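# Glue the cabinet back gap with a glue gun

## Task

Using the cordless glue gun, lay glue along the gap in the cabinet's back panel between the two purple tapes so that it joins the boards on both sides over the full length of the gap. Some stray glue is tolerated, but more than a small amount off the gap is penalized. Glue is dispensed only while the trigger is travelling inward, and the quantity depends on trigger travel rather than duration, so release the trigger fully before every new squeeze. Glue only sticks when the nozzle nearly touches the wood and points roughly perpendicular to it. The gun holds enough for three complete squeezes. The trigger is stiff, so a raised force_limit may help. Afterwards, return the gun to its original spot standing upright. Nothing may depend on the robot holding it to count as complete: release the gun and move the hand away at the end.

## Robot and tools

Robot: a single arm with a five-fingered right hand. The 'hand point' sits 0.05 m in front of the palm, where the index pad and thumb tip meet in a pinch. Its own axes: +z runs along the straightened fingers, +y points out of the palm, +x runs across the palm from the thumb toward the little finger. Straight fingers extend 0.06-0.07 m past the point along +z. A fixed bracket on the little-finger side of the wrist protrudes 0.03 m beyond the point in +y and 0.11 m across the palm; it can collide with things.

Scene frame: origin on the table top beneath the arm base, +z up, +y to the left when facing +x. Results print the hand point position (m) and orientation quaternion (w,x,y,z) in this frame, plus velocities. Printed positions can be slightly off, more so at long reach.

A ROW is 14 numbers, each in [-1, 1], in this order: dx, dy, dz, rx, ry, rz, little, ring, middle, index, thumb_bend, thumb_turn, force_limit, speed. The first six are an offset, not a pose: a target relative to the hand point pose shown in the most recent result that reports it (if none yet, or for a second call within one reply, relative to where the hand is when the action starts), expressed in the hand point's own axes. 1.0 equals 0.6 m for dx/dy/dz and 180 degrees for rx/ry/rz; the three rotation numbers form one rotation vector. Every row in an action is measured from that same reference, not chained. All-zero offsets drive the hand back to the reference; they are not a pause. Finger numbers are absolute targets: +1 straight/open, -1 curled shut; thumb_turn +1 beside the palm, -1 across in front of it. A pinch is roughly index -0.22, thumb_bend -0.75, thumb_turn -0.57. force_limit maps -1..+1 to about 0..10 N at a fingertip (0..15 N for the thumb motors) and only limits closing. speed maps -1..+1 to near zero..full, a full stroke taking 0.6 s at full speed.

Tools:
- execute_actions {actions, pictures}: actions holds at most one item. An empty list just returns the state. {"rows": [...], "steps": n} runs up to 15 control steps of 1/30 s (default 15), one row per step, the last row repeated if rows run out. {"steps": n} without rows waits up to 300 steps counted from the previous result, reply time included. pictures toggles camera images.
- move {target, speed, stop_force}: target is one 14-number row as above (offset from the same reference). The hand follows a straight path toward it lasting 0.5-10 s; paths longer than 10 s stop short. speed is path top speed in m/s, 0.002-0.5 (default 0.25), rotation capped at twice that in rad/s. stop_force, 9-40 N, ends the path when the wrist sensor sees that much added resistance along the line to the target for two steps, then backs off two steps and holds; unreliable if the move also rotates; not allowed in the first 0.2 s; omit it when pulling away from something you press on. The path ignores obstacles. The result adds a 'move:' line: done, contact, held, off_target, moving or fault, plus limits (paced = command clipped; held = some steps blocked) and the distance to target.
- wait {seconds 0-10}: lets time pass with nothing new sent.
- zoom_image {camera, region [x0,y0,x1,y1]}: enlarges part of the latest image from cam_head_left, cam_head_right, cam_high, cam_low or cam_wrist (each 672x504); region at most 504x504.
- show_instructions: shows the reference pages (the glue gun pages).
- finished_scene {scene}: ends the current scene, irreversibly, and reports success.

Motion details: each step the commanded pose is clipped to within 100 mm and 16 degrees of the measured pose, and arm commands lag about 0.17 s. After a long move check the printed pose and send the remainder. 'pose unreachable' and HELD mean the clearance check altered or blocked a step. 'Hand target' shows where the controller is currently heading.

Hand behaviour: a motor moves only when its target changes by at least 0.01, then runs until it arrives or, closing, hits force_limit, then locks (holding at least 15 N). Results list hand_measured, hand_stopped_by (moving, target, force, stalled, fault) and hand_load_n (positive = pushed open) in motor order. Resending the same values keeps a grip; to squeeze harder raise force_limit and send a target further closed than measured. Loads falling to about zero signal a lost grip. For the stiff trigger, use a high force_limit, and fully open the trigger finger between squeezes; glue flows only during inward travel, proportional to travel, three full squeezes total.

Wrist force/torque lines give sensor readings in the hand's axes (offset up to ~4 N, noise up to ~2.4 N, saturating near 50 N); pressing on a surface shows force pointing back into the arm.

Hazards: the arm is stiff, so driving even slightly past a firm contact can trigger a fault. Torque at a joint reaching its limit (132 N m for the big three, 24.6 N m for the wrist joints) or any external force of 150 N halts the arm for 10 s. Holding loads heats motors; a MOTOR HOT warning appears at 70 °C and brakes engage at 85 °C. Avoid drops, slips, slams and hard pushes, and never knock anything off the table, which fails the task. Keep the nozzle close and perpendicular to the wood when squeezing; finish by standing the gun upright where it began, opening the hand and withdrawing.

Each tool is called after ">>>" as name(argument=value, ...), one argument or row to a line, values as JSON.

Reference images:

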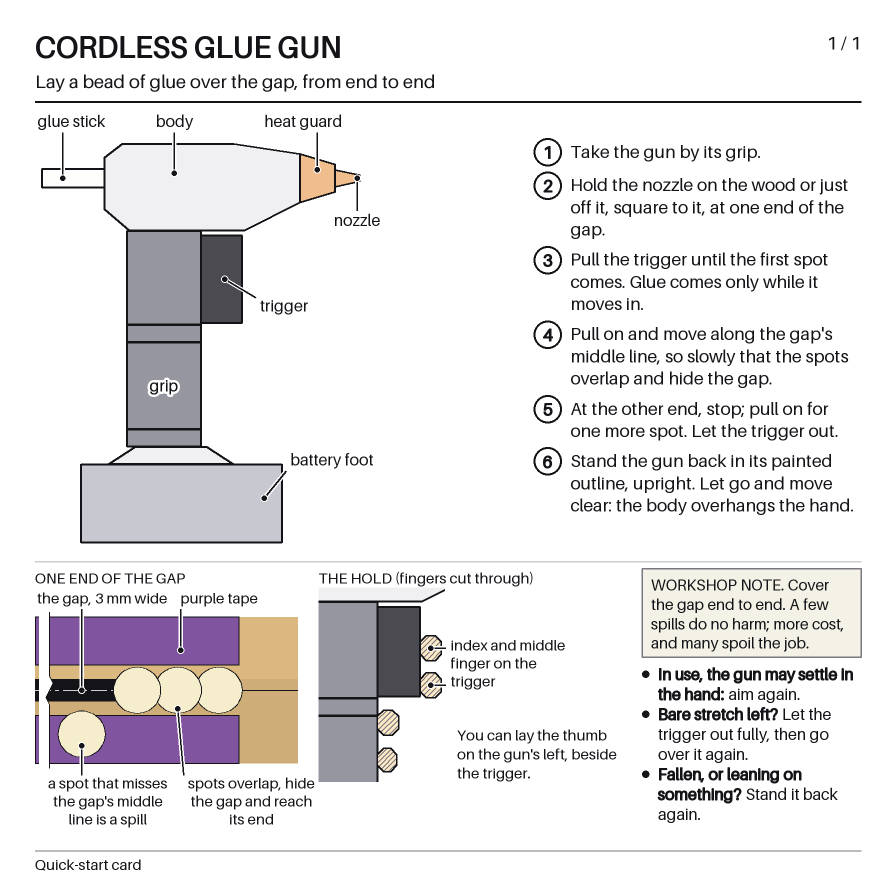

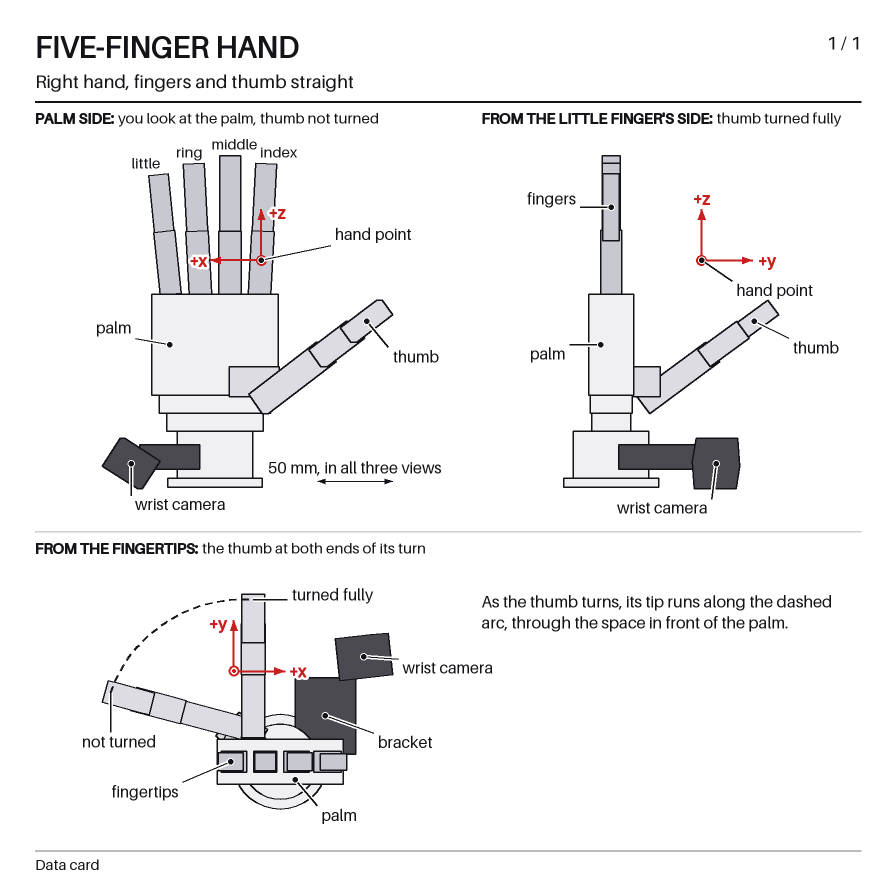

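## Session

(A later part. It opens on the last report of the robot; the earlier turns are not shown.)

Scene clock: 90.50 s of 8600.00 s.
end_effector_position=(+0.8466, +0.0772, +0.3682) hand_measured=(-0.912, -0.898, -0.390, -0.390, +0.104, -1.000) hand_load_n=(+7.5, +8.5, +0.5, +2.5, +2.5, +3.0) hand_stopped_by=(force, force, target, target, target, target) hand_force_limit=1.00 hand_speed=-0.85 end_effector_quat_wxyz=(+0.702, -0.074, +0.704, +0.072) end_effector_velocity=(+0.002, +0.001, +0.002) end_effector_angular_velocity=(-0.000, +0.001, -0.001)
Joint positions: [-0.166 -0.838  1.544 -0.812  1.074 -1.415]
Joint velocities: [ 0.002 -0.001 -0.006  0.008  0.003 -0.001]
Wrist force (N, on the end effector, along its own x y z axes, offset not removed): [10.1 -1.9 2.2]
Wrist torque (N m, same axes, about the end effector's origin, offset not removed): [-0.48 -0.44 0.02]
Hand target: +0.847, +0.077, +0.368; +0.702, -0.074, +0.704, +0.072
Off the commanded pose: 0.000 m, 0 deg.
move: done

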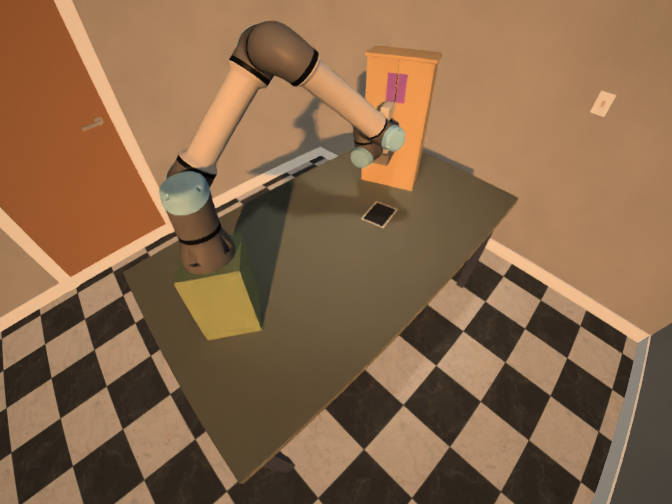

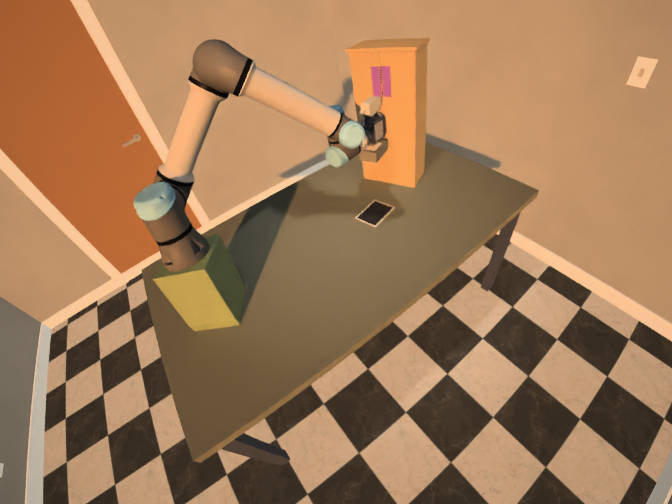

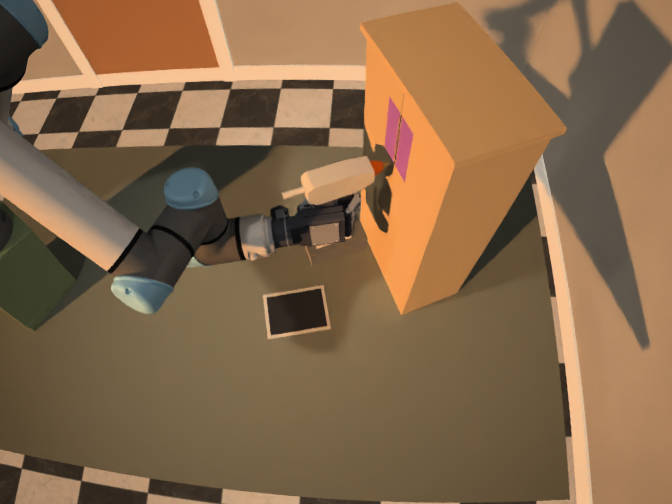

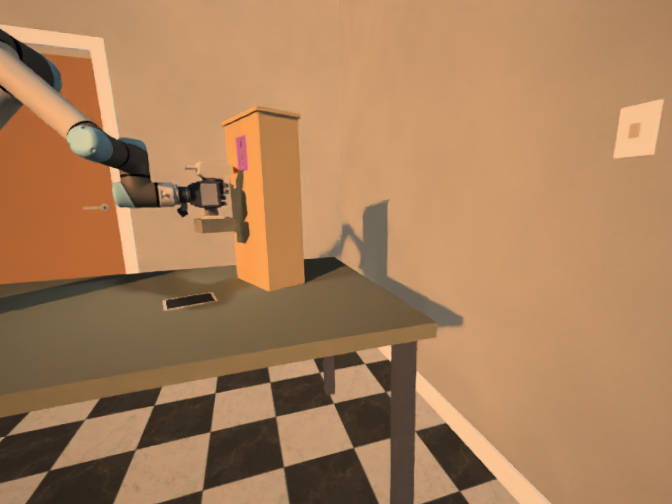

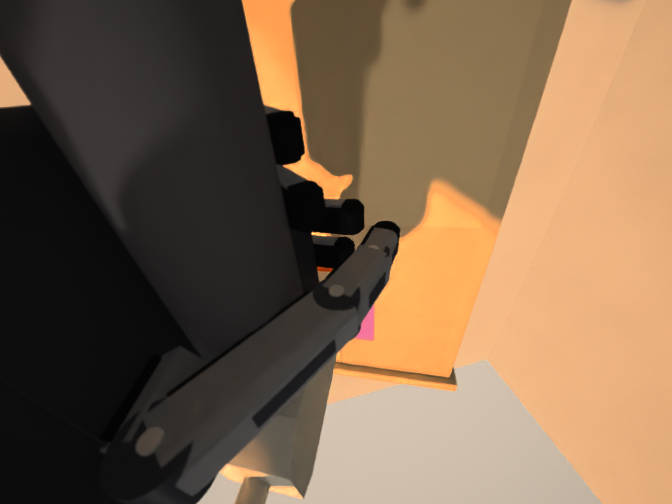

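>>> move(
  target=[-0.005,-0.004,0.018,0,0,0,-1,-1,-0.39,-0.39,0.1,-1,1,-0.9],
  speed=0.003,
  stop_force=9,
)

>>> zoom_image(
  camera="cam_high",
  region=[375,145,415,175],
)

Scene clock: 96.10 s of 8600.00 s.
end_effector_position=(+0.8564, +0.0771, +0.3706) hand_measured=(-0.920, -0.900, -0.390, -0.390, +0.106, -1.000) hand_load_n=(+10.5, +8.5, +1.0, +2.0, +4.0, +1.5) hand_stopped_by=(force, force, target, target, target, target) hand_force_limit=1.00 hand_speed=-0.90 end_effector_quat_wxyz=(+0.702, -0.074, +0.704, +0.072) end_effector_velocity=(-0.001, +0.000, -0.002) end_effector_angular_velocity=(+0.001, +0.001, -0.000)
Joint positions: [-0.162 -0.825  1.508 -0.789  1.077 -1.416]
Joint velocities: [ 0.    -0.     0.005 -0.004  0.     0.001]
Wrist force (N, on the end effector, along its own x y z axes, offset not removed): [5.4 -5.2 -12.9]
Wrist torque (N m, same axes, about the end effector's origin, offset not removed): [-0.43 -0.21 -0.03]
Hand target: +0.856, +0.077, +0.371; +0.702, -0.074, +0.704, +0.072
Off the commanded pose: 0.001 m, 0 deg.
move: contact

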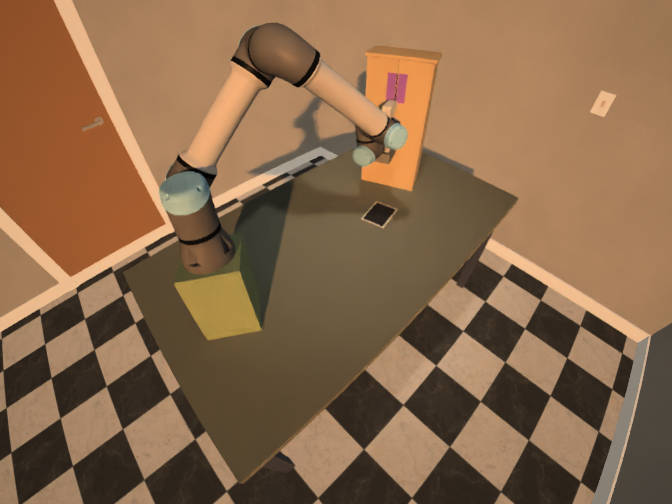

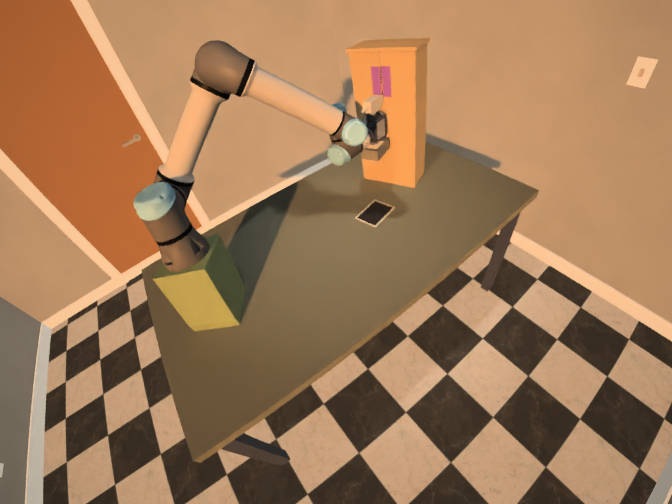

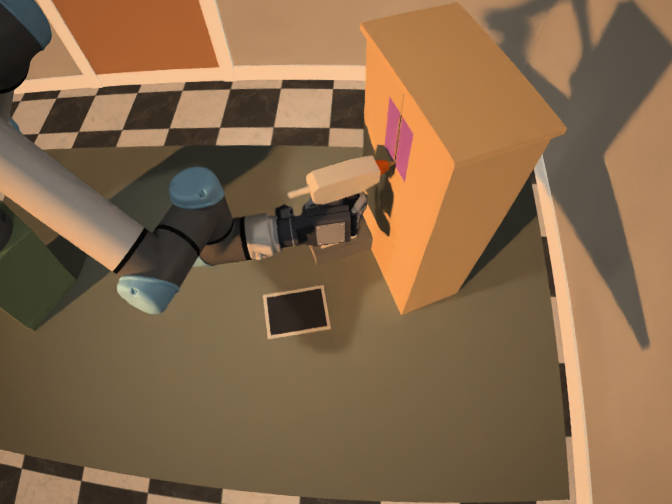

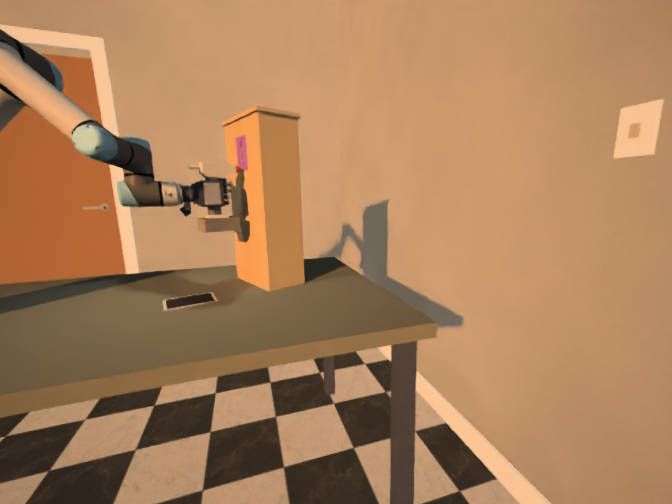

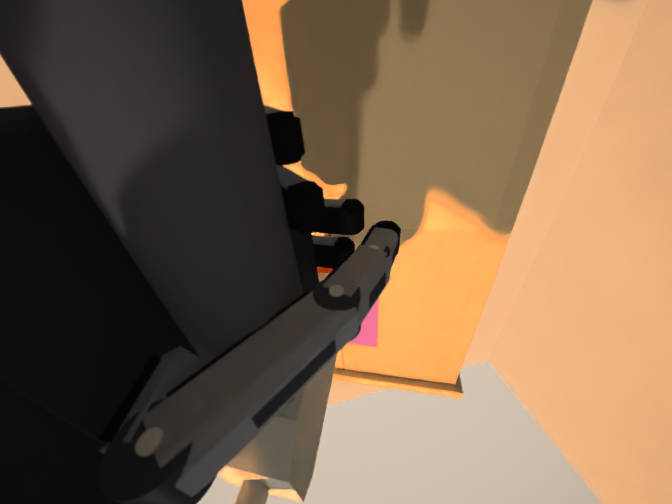

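Region (375, 145, 415, 175) of cam_high's 672x504 image, scaled by 12.600, with more detail than that image has; it fills the top 378 rows of this view, and the rest is white.

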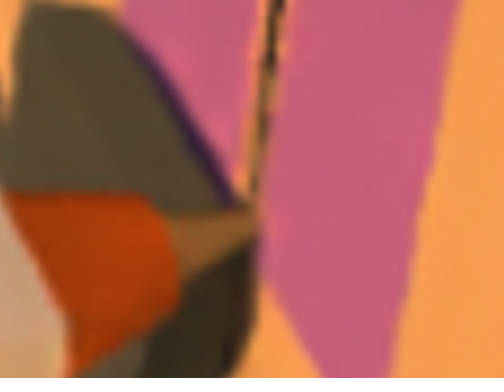

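>>> move(
  target=[0,0.0005,-0.0027,0,0,0,-1,-1,-0.42,-0.42,0.1,-1,1,-0.98],
  speed=0.005,
)

>>> zoom_image(
  camera="cam_high",
  region=[375,145,415,175],
)

Scene clock: 99.30 s of 8600.00 s.
end_effector_position=(+0.8547, +0.0770, +0.3706) hand_measured=(-0.920, -0.900, -0.420, -0.420, +0.106, -1.000) hand_load_n=(+9.5, +8.5, +1.0, +2.5, +3.5, +2.5) hand_stopped_by=(force, force, moving, moving, target, target) hand_force_limit=1.00 hand_speed=-0.98 end_effector_quat_wxyz=(+0.702, -0.074, +0.704, +0.072) end_effector_velocity=(-0.001, -0.000, -0.000) end_effector_angular_velocity=(+0.001, +0.001, -0.000)
Joint positions: [-0.163 -0.828  1.514 -0.792  1.077 -1.416]
Joint velocities: [-0.    -0.     0.002 -0.     0.     0.   ]
Wrist force (N, on the end effector, along its own x y z axes, offset not removed): [8.9 2.4 0.4]
Wrist torque (N m, same axes, about the end effector's origin, offset not removed): [0.19 -0.48 0.17]
Hand target: +0.855, +0.077, +0.371; +0.702, -0.074, +0.704, +0.072
Off the commanded pose: 0.000 m, 0 deg.
move: done

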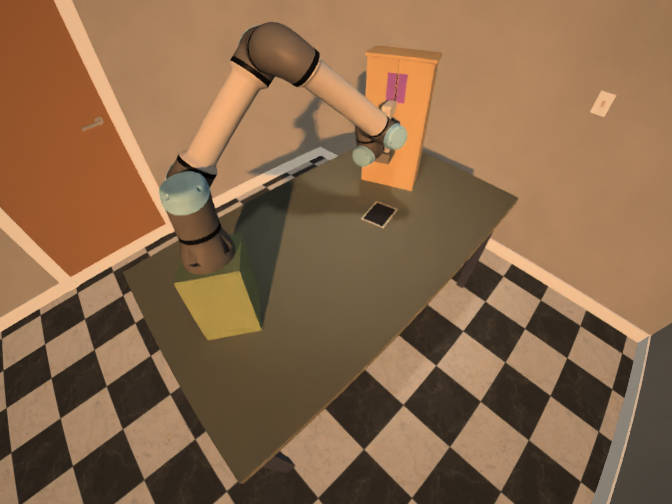

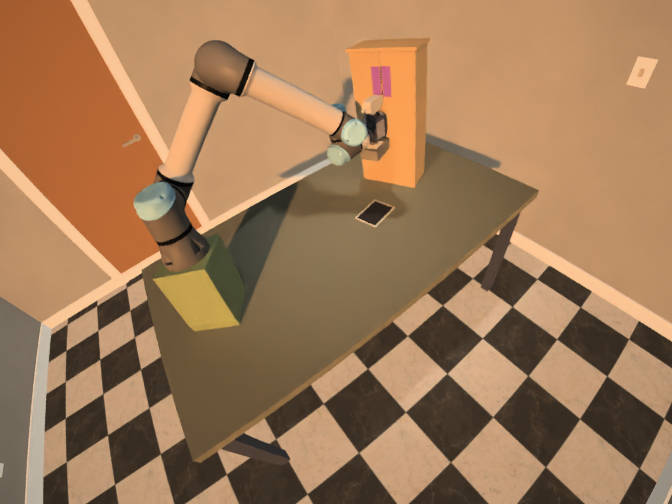

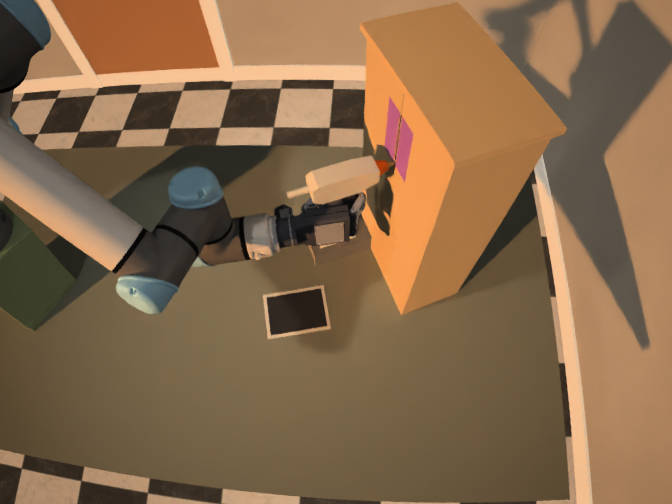

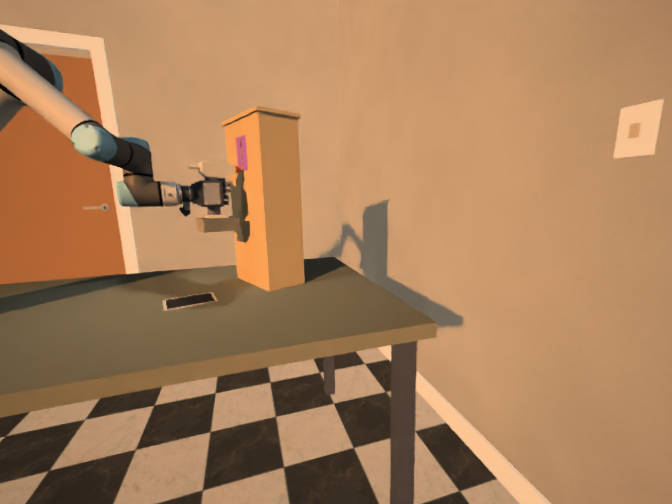

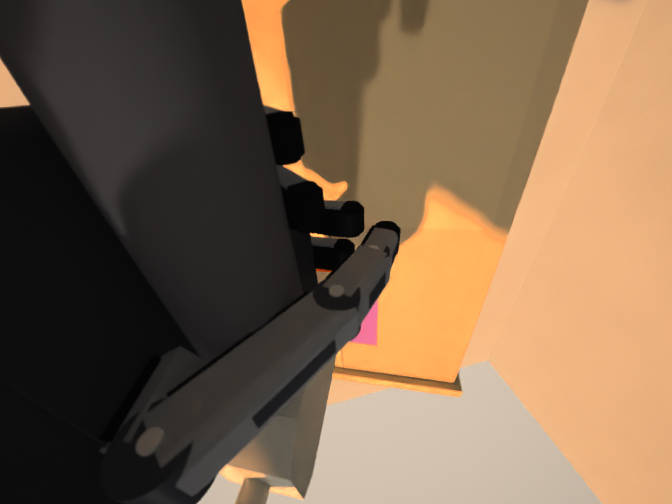

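Region (375, 145, 415, 175) of cam_high's 672x504 image, scaled by 12.600, with more detail than that image has; it fills the top 378 rows of this view, and the rest is white.

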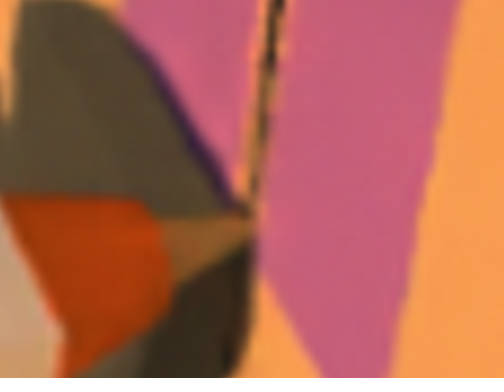

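>>> move(
  target=[0,0.0005,-0.0003,0,0,0,-1,-1,-0.445,-0.445,0.1,-1,1,-0.96],
  speed=0.005,
)

>>> zoom_image(
  camera="cam_high",
  region=[375,145,415,175],
)

Scene clock: 101.37 s of 8600.00 s.
end_effector_position=(+0.8545, +0.0772, +0.3706) hand_measured=(-0.920, -0.900, -0.444, -0.444, +0.106, -1.000) hand_load_n=(+9.5, +8.5, +1.0, +2.5, +3.5, +2.5) hand_stopped_by=(force, force, target, target, target, target) hand_force_limit=1.00 hand_speed=-0.96 end_effector_quat_wxyz=(+0.702, -0.074, +0.704, +0.072) end_effector_velocity=(+0.000, +0.001, +0.001) end_effector_angular_velocity=(-0.001, -0.001, +0.001)
Joint positions: [-0.162 -0.828  1.515 -0.792  1.077 -1.416]
Joint velocities: [ 0.001 -0.    -0.    -0.001 -0.    -0.   ]
Wrist force (N, on the end effector, along its own x y z axes, offset not removed): [7.9 -2.3 2.0]
Wrist torque (N m, same axes, about the end effector's origin, offset not removed): [-0.36 -0.31 -0.12]
Hand target: +0.854, +0.077, +0.371; +0.702, -0.074, +0.704, +0.072
Off the commanded pose: 0.000 m, 0 deg.
move: done

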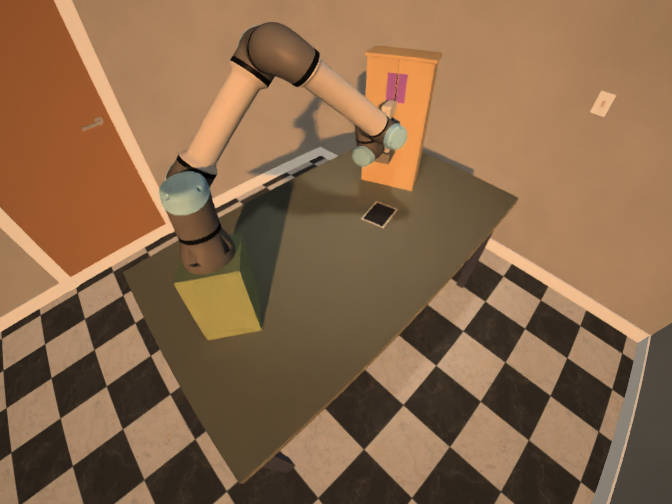

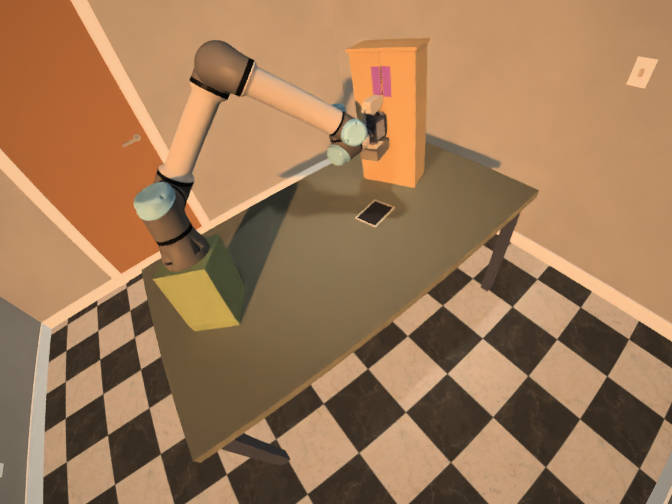

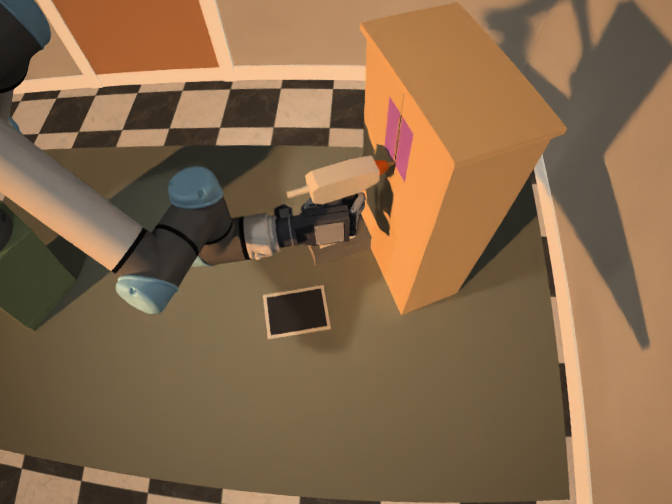

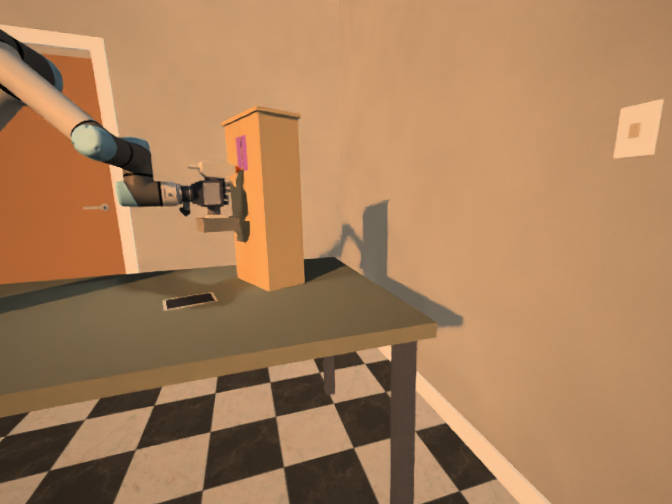

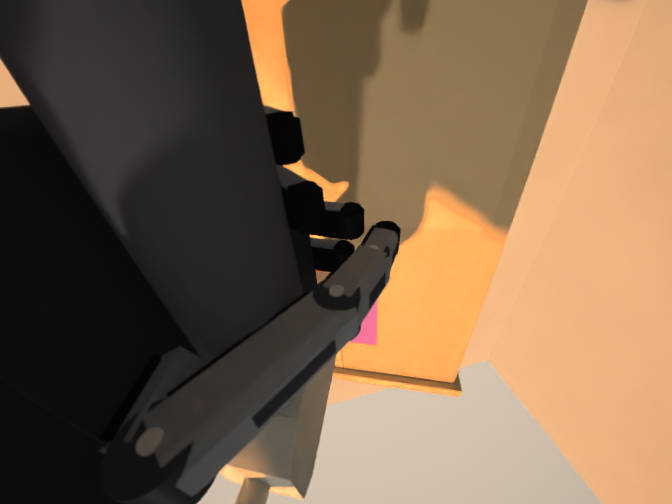

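Region (375, 145, 415, 175) of cam_high's 672x504 image, scaled by 12.600, with more detail than that image has; it fills the top 378 rows of this view, and the rest is white.

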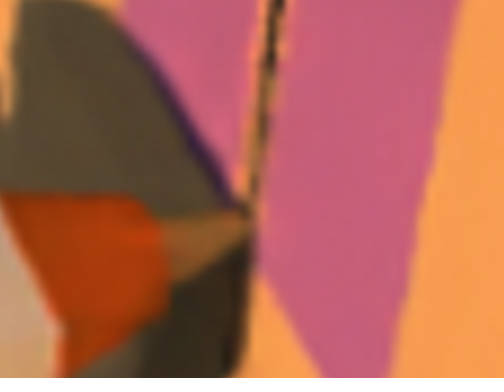

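>>> move(
  target=[0,0,0,0,0,0,-1,-1,-0.475,-0.475,0.1,-1,1,-0.96],
)

>>> zoom_image(
  camera="cam_high",
  region=[375,145,415,175],
)

Scene clock: 103.33 s of 8600.00 s.
end_effector_position=(+0.8545, +0.0773, +0.3706) hand_measured=(-0.920, -0.900, -0.474, -0.474, +0.106, -1.000) hand_load_n=(+9.5, +8.5, +1.0, +3.0, +3.5, +2.5) hand_stopped_by=(force, force, target, target, target, target) hand_force_limit=1.00 hand_speed=-0.96 end_effector_quat_wxyz=(+0.702, -0.074, +0.704, +0.072) end_effector_velocity=(-0.000, +0.000, -0.000) end_effector_angular_velocity=(+0.000, +0.000, +0.001)
Joint positions: [-0.162 -0.828  1.515 -0.792  1.077 -1.416]
Joint velocities: [ 0.     0.     0.    -0.    -0.001  0.   ]
Wrist force (N, on the end effector, along its own x y z axes, offset not removed): [11.9 0.7 1.8]
Wrist torque (N m, same axes, about the end effector's origin, offset not removed): [0.05 -0.73 0.27]
Hand target: +0.854, +0.077, +0.371; +0.702, -0.074, +0.704, +0.072
Off the commanded pose: 0.000 m, 0 deg.
move: done

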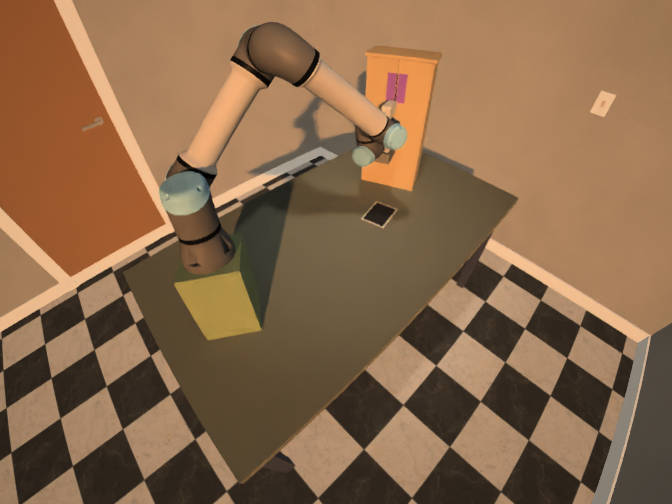

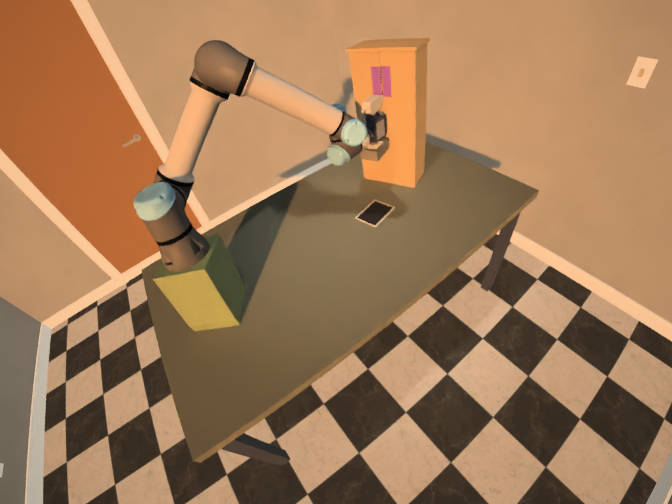

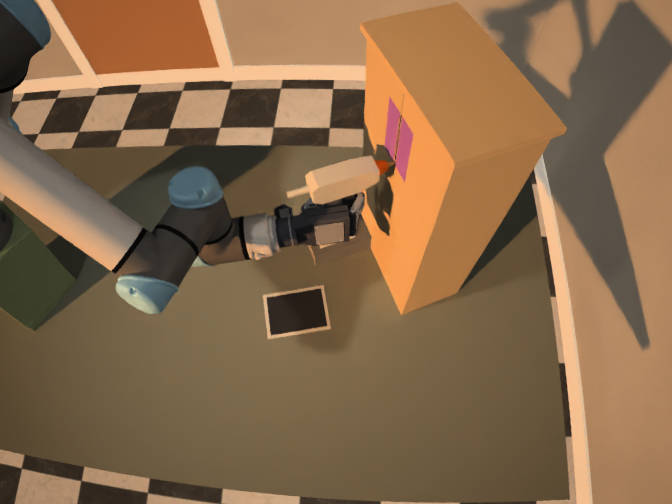

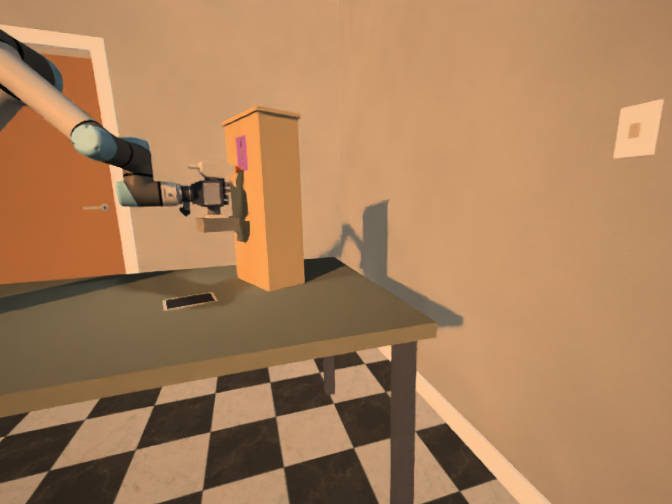

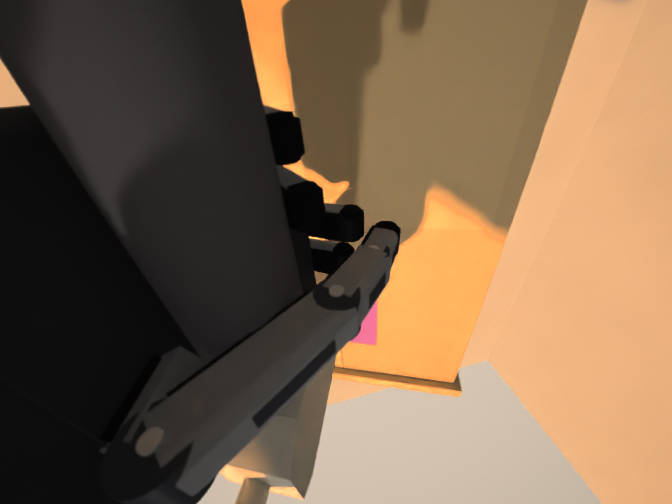

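Region (375, 145, 415, 175) of cam_high's 672x504 image, scaled by 12.600, with more detail than that image has; it fills the top 378 rows of this view, and the rest is white.

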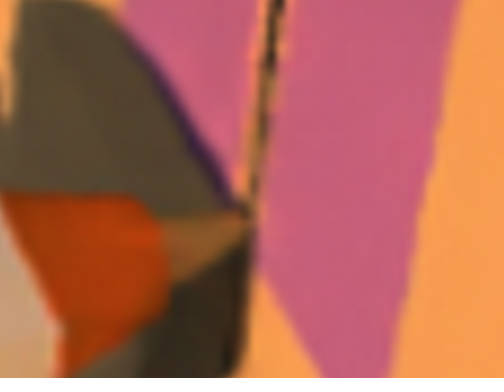

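>>> move(
  target=[0,0,0,0,0,0,-1,-1,-0.51,-0.505,0.1,-1,1,-0.96],
)

>>> zoom_image(
  camera="cam_high",
  region=[375,145,415,175],
)

Scene clock: 105.87 s of 8600.00 s.
end_effector_position=(+0.8545, +0.0772, +0.3707) hand_measured=(-0.920, -0.900, -0.510, -0.504, +0.106, -1.000) hand_load_n=(+9.5, +8.5, +2.0, +2.5, +3.5, +2.5) hand_stopped_by=(force, force, target, target, target, target) hand_force_limit=1.00 hand_speed=-0.96 end_effector_quat_wxyz=(+0.702, -0.074, +0.704, +0.072) end_effector_velocity=(+0.000, -0.000, +0.000) end_effector_angular_velocity=(-0.000, -0.001, -0.001)
Joint positions: [-0.162 -0.828  1.515 -0.792  1.077 -1.416]
Joint velocities: [ 0.001  0.    -0.001 -0.     0.002 -0.   ]
Wrist force (N, on the end effector, along its own x y z axes, offset not removed): [6.4 -2.2 1.0]
Wrist torque (N m, same axes, about the end effector's origin, offset not removed): [-0.58 0.17 0.01]
Hand target: +0.854, +0.077, +0.371; +0.702, -0.074, +0.704, +0.072
Off the commanded pose: 0.000 m, 0 deg.
move: done

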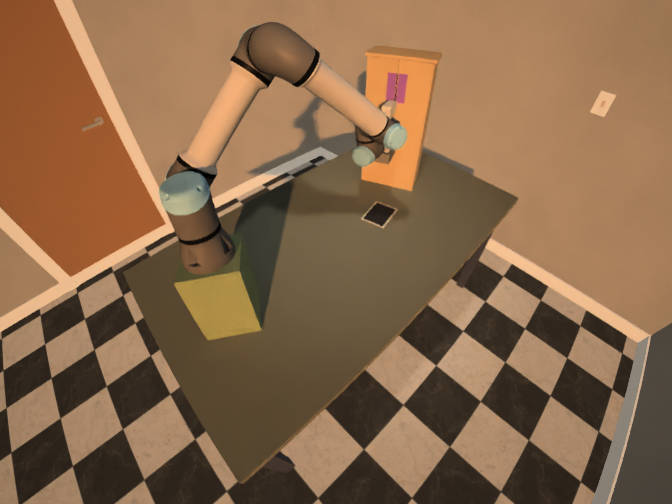

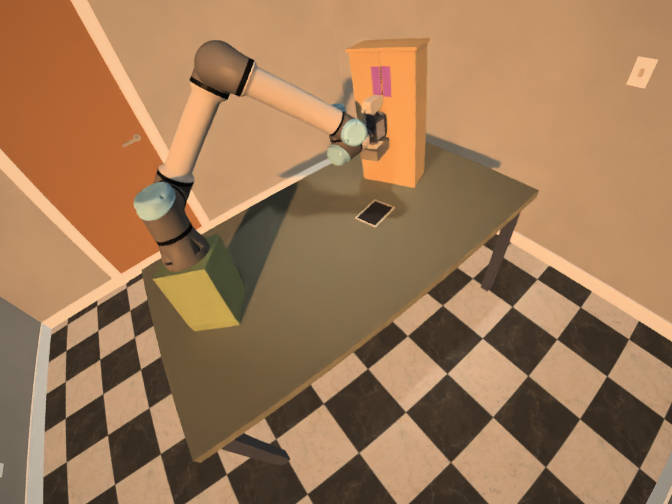

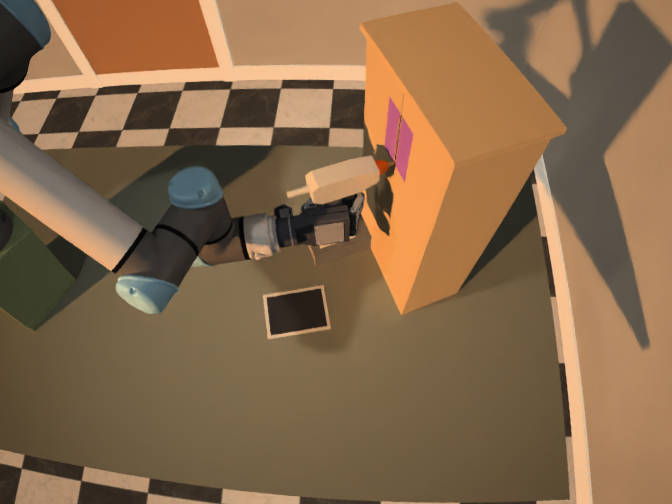

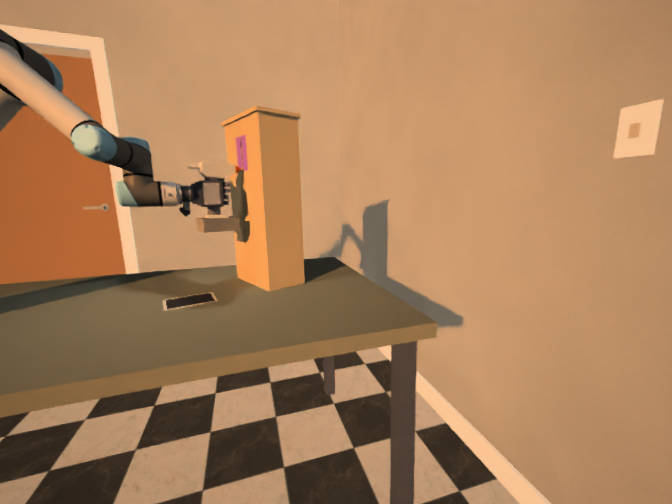

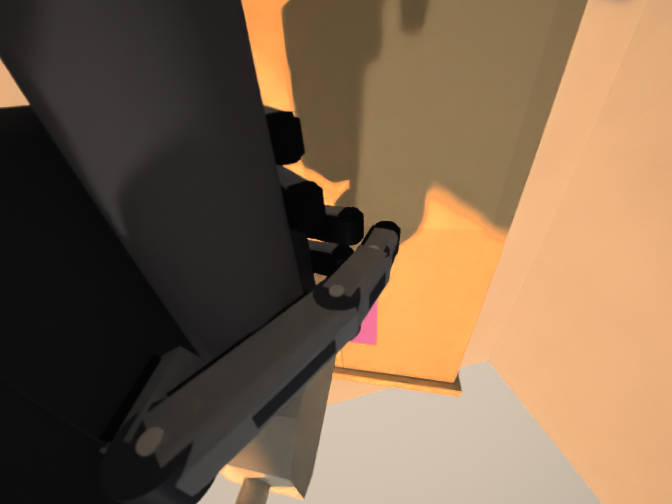

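Region (375, 145, 415, 175) of cam_high's 672x504 image, scaled by 12.600, with more detail than that image has; it fills the top 378 rows of this view, and the rest is white.

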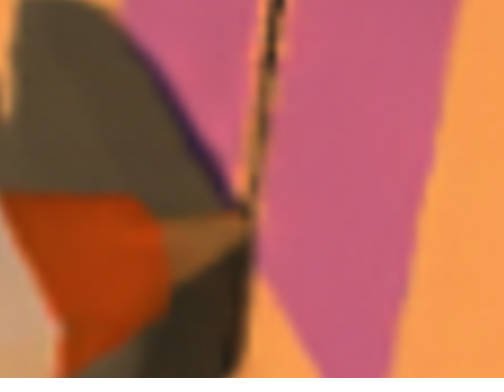

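>>> move(
  target=[0,0,0,0,0,0,-1,-1,-0.545,-0.54,0.1,-1,1,-0.93],
)

>>> zoom_image(
  camera="cam_high",
  region=[375,145,415,175],
)

Scene clock: 108.17 s of 8600.00 s.
end_effector_position=(+0.8545, +0.0773, +0.3706) hand_measured=(-0.920, -0.900, -0.544, -0.540, +0.106, -1.000) hand_load_n=(+9.5, +8.5, +2.0, +2.5, +3.5, +2.5) hand_stopped_by=(force, force, target, target, target, target) hand_force_limit=1.00 hand_speed=-0.93 end_effector_quat_wxyz=(+0.702, -0.074, +0.704, +0.072) end_effector_velocity=(-0.001, +0.000, -0.001) end_effector_angular_velocity=(-0.000, +0.002, +0.000)
Joint positions: [-0.162 -0.828  1.515 -0.792  1.077 -1.416]
Joint velocities: [-0.     0.     0.002  0.    -0.001 -0.001]
Wrist force (N, on the end effector, along its own x y z axes, offset not removed): [6.7 -1.3 1.7]
Wrist torque (N m, same axes, about the end effector's origin, offset not removed): [-0.53 -0.13 0.02]
Hand target: +0.854, +0.077, +0.371; +0.702, -0.074, +0.704, +0.072
Off the commanded pose: 0.000 m, 0 deg.
move: done

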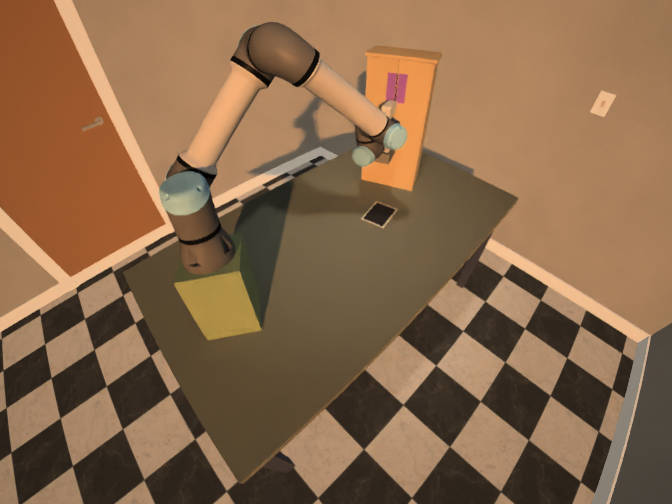

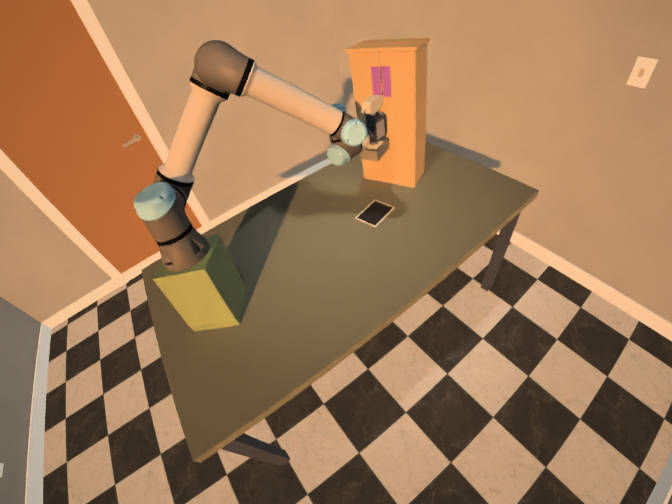

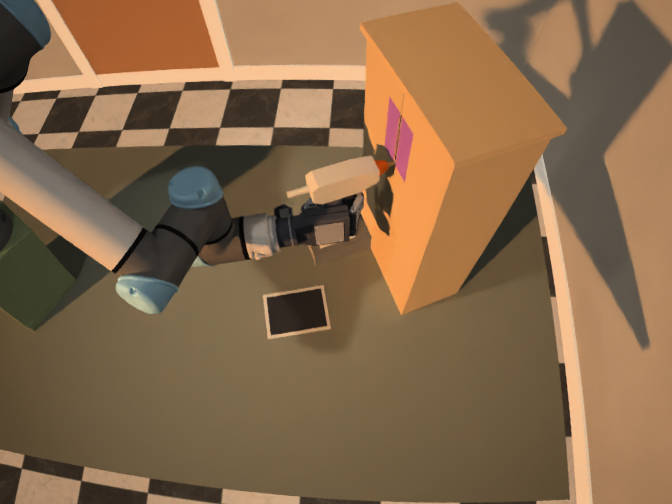

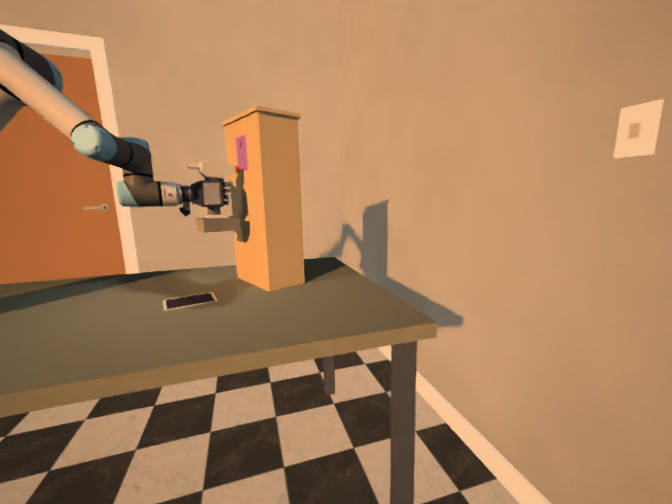

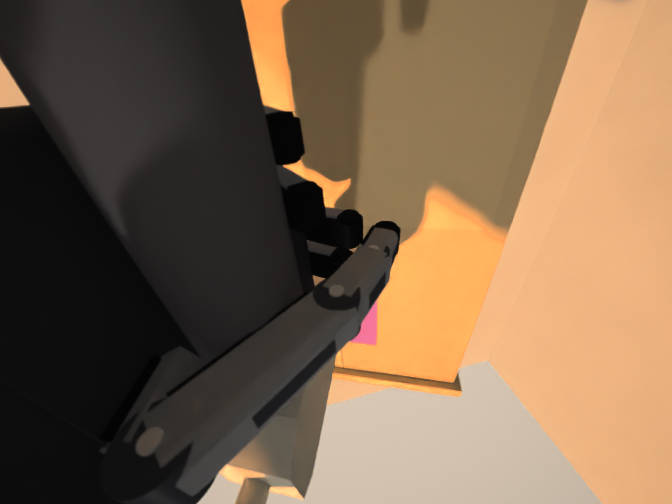

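Region (375, 145, 415, 175) of cam_high's 672x504 image, scaled by 12.600, with more detail than that image has; it fills the top 378 rows of this view, and the rest is white.

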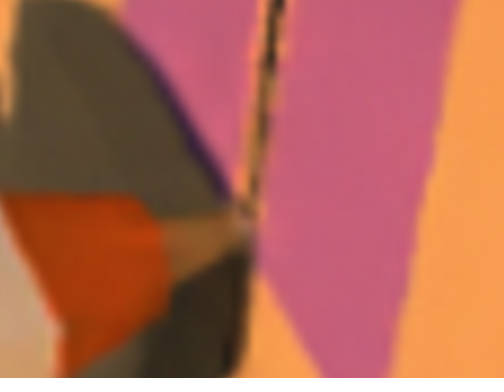

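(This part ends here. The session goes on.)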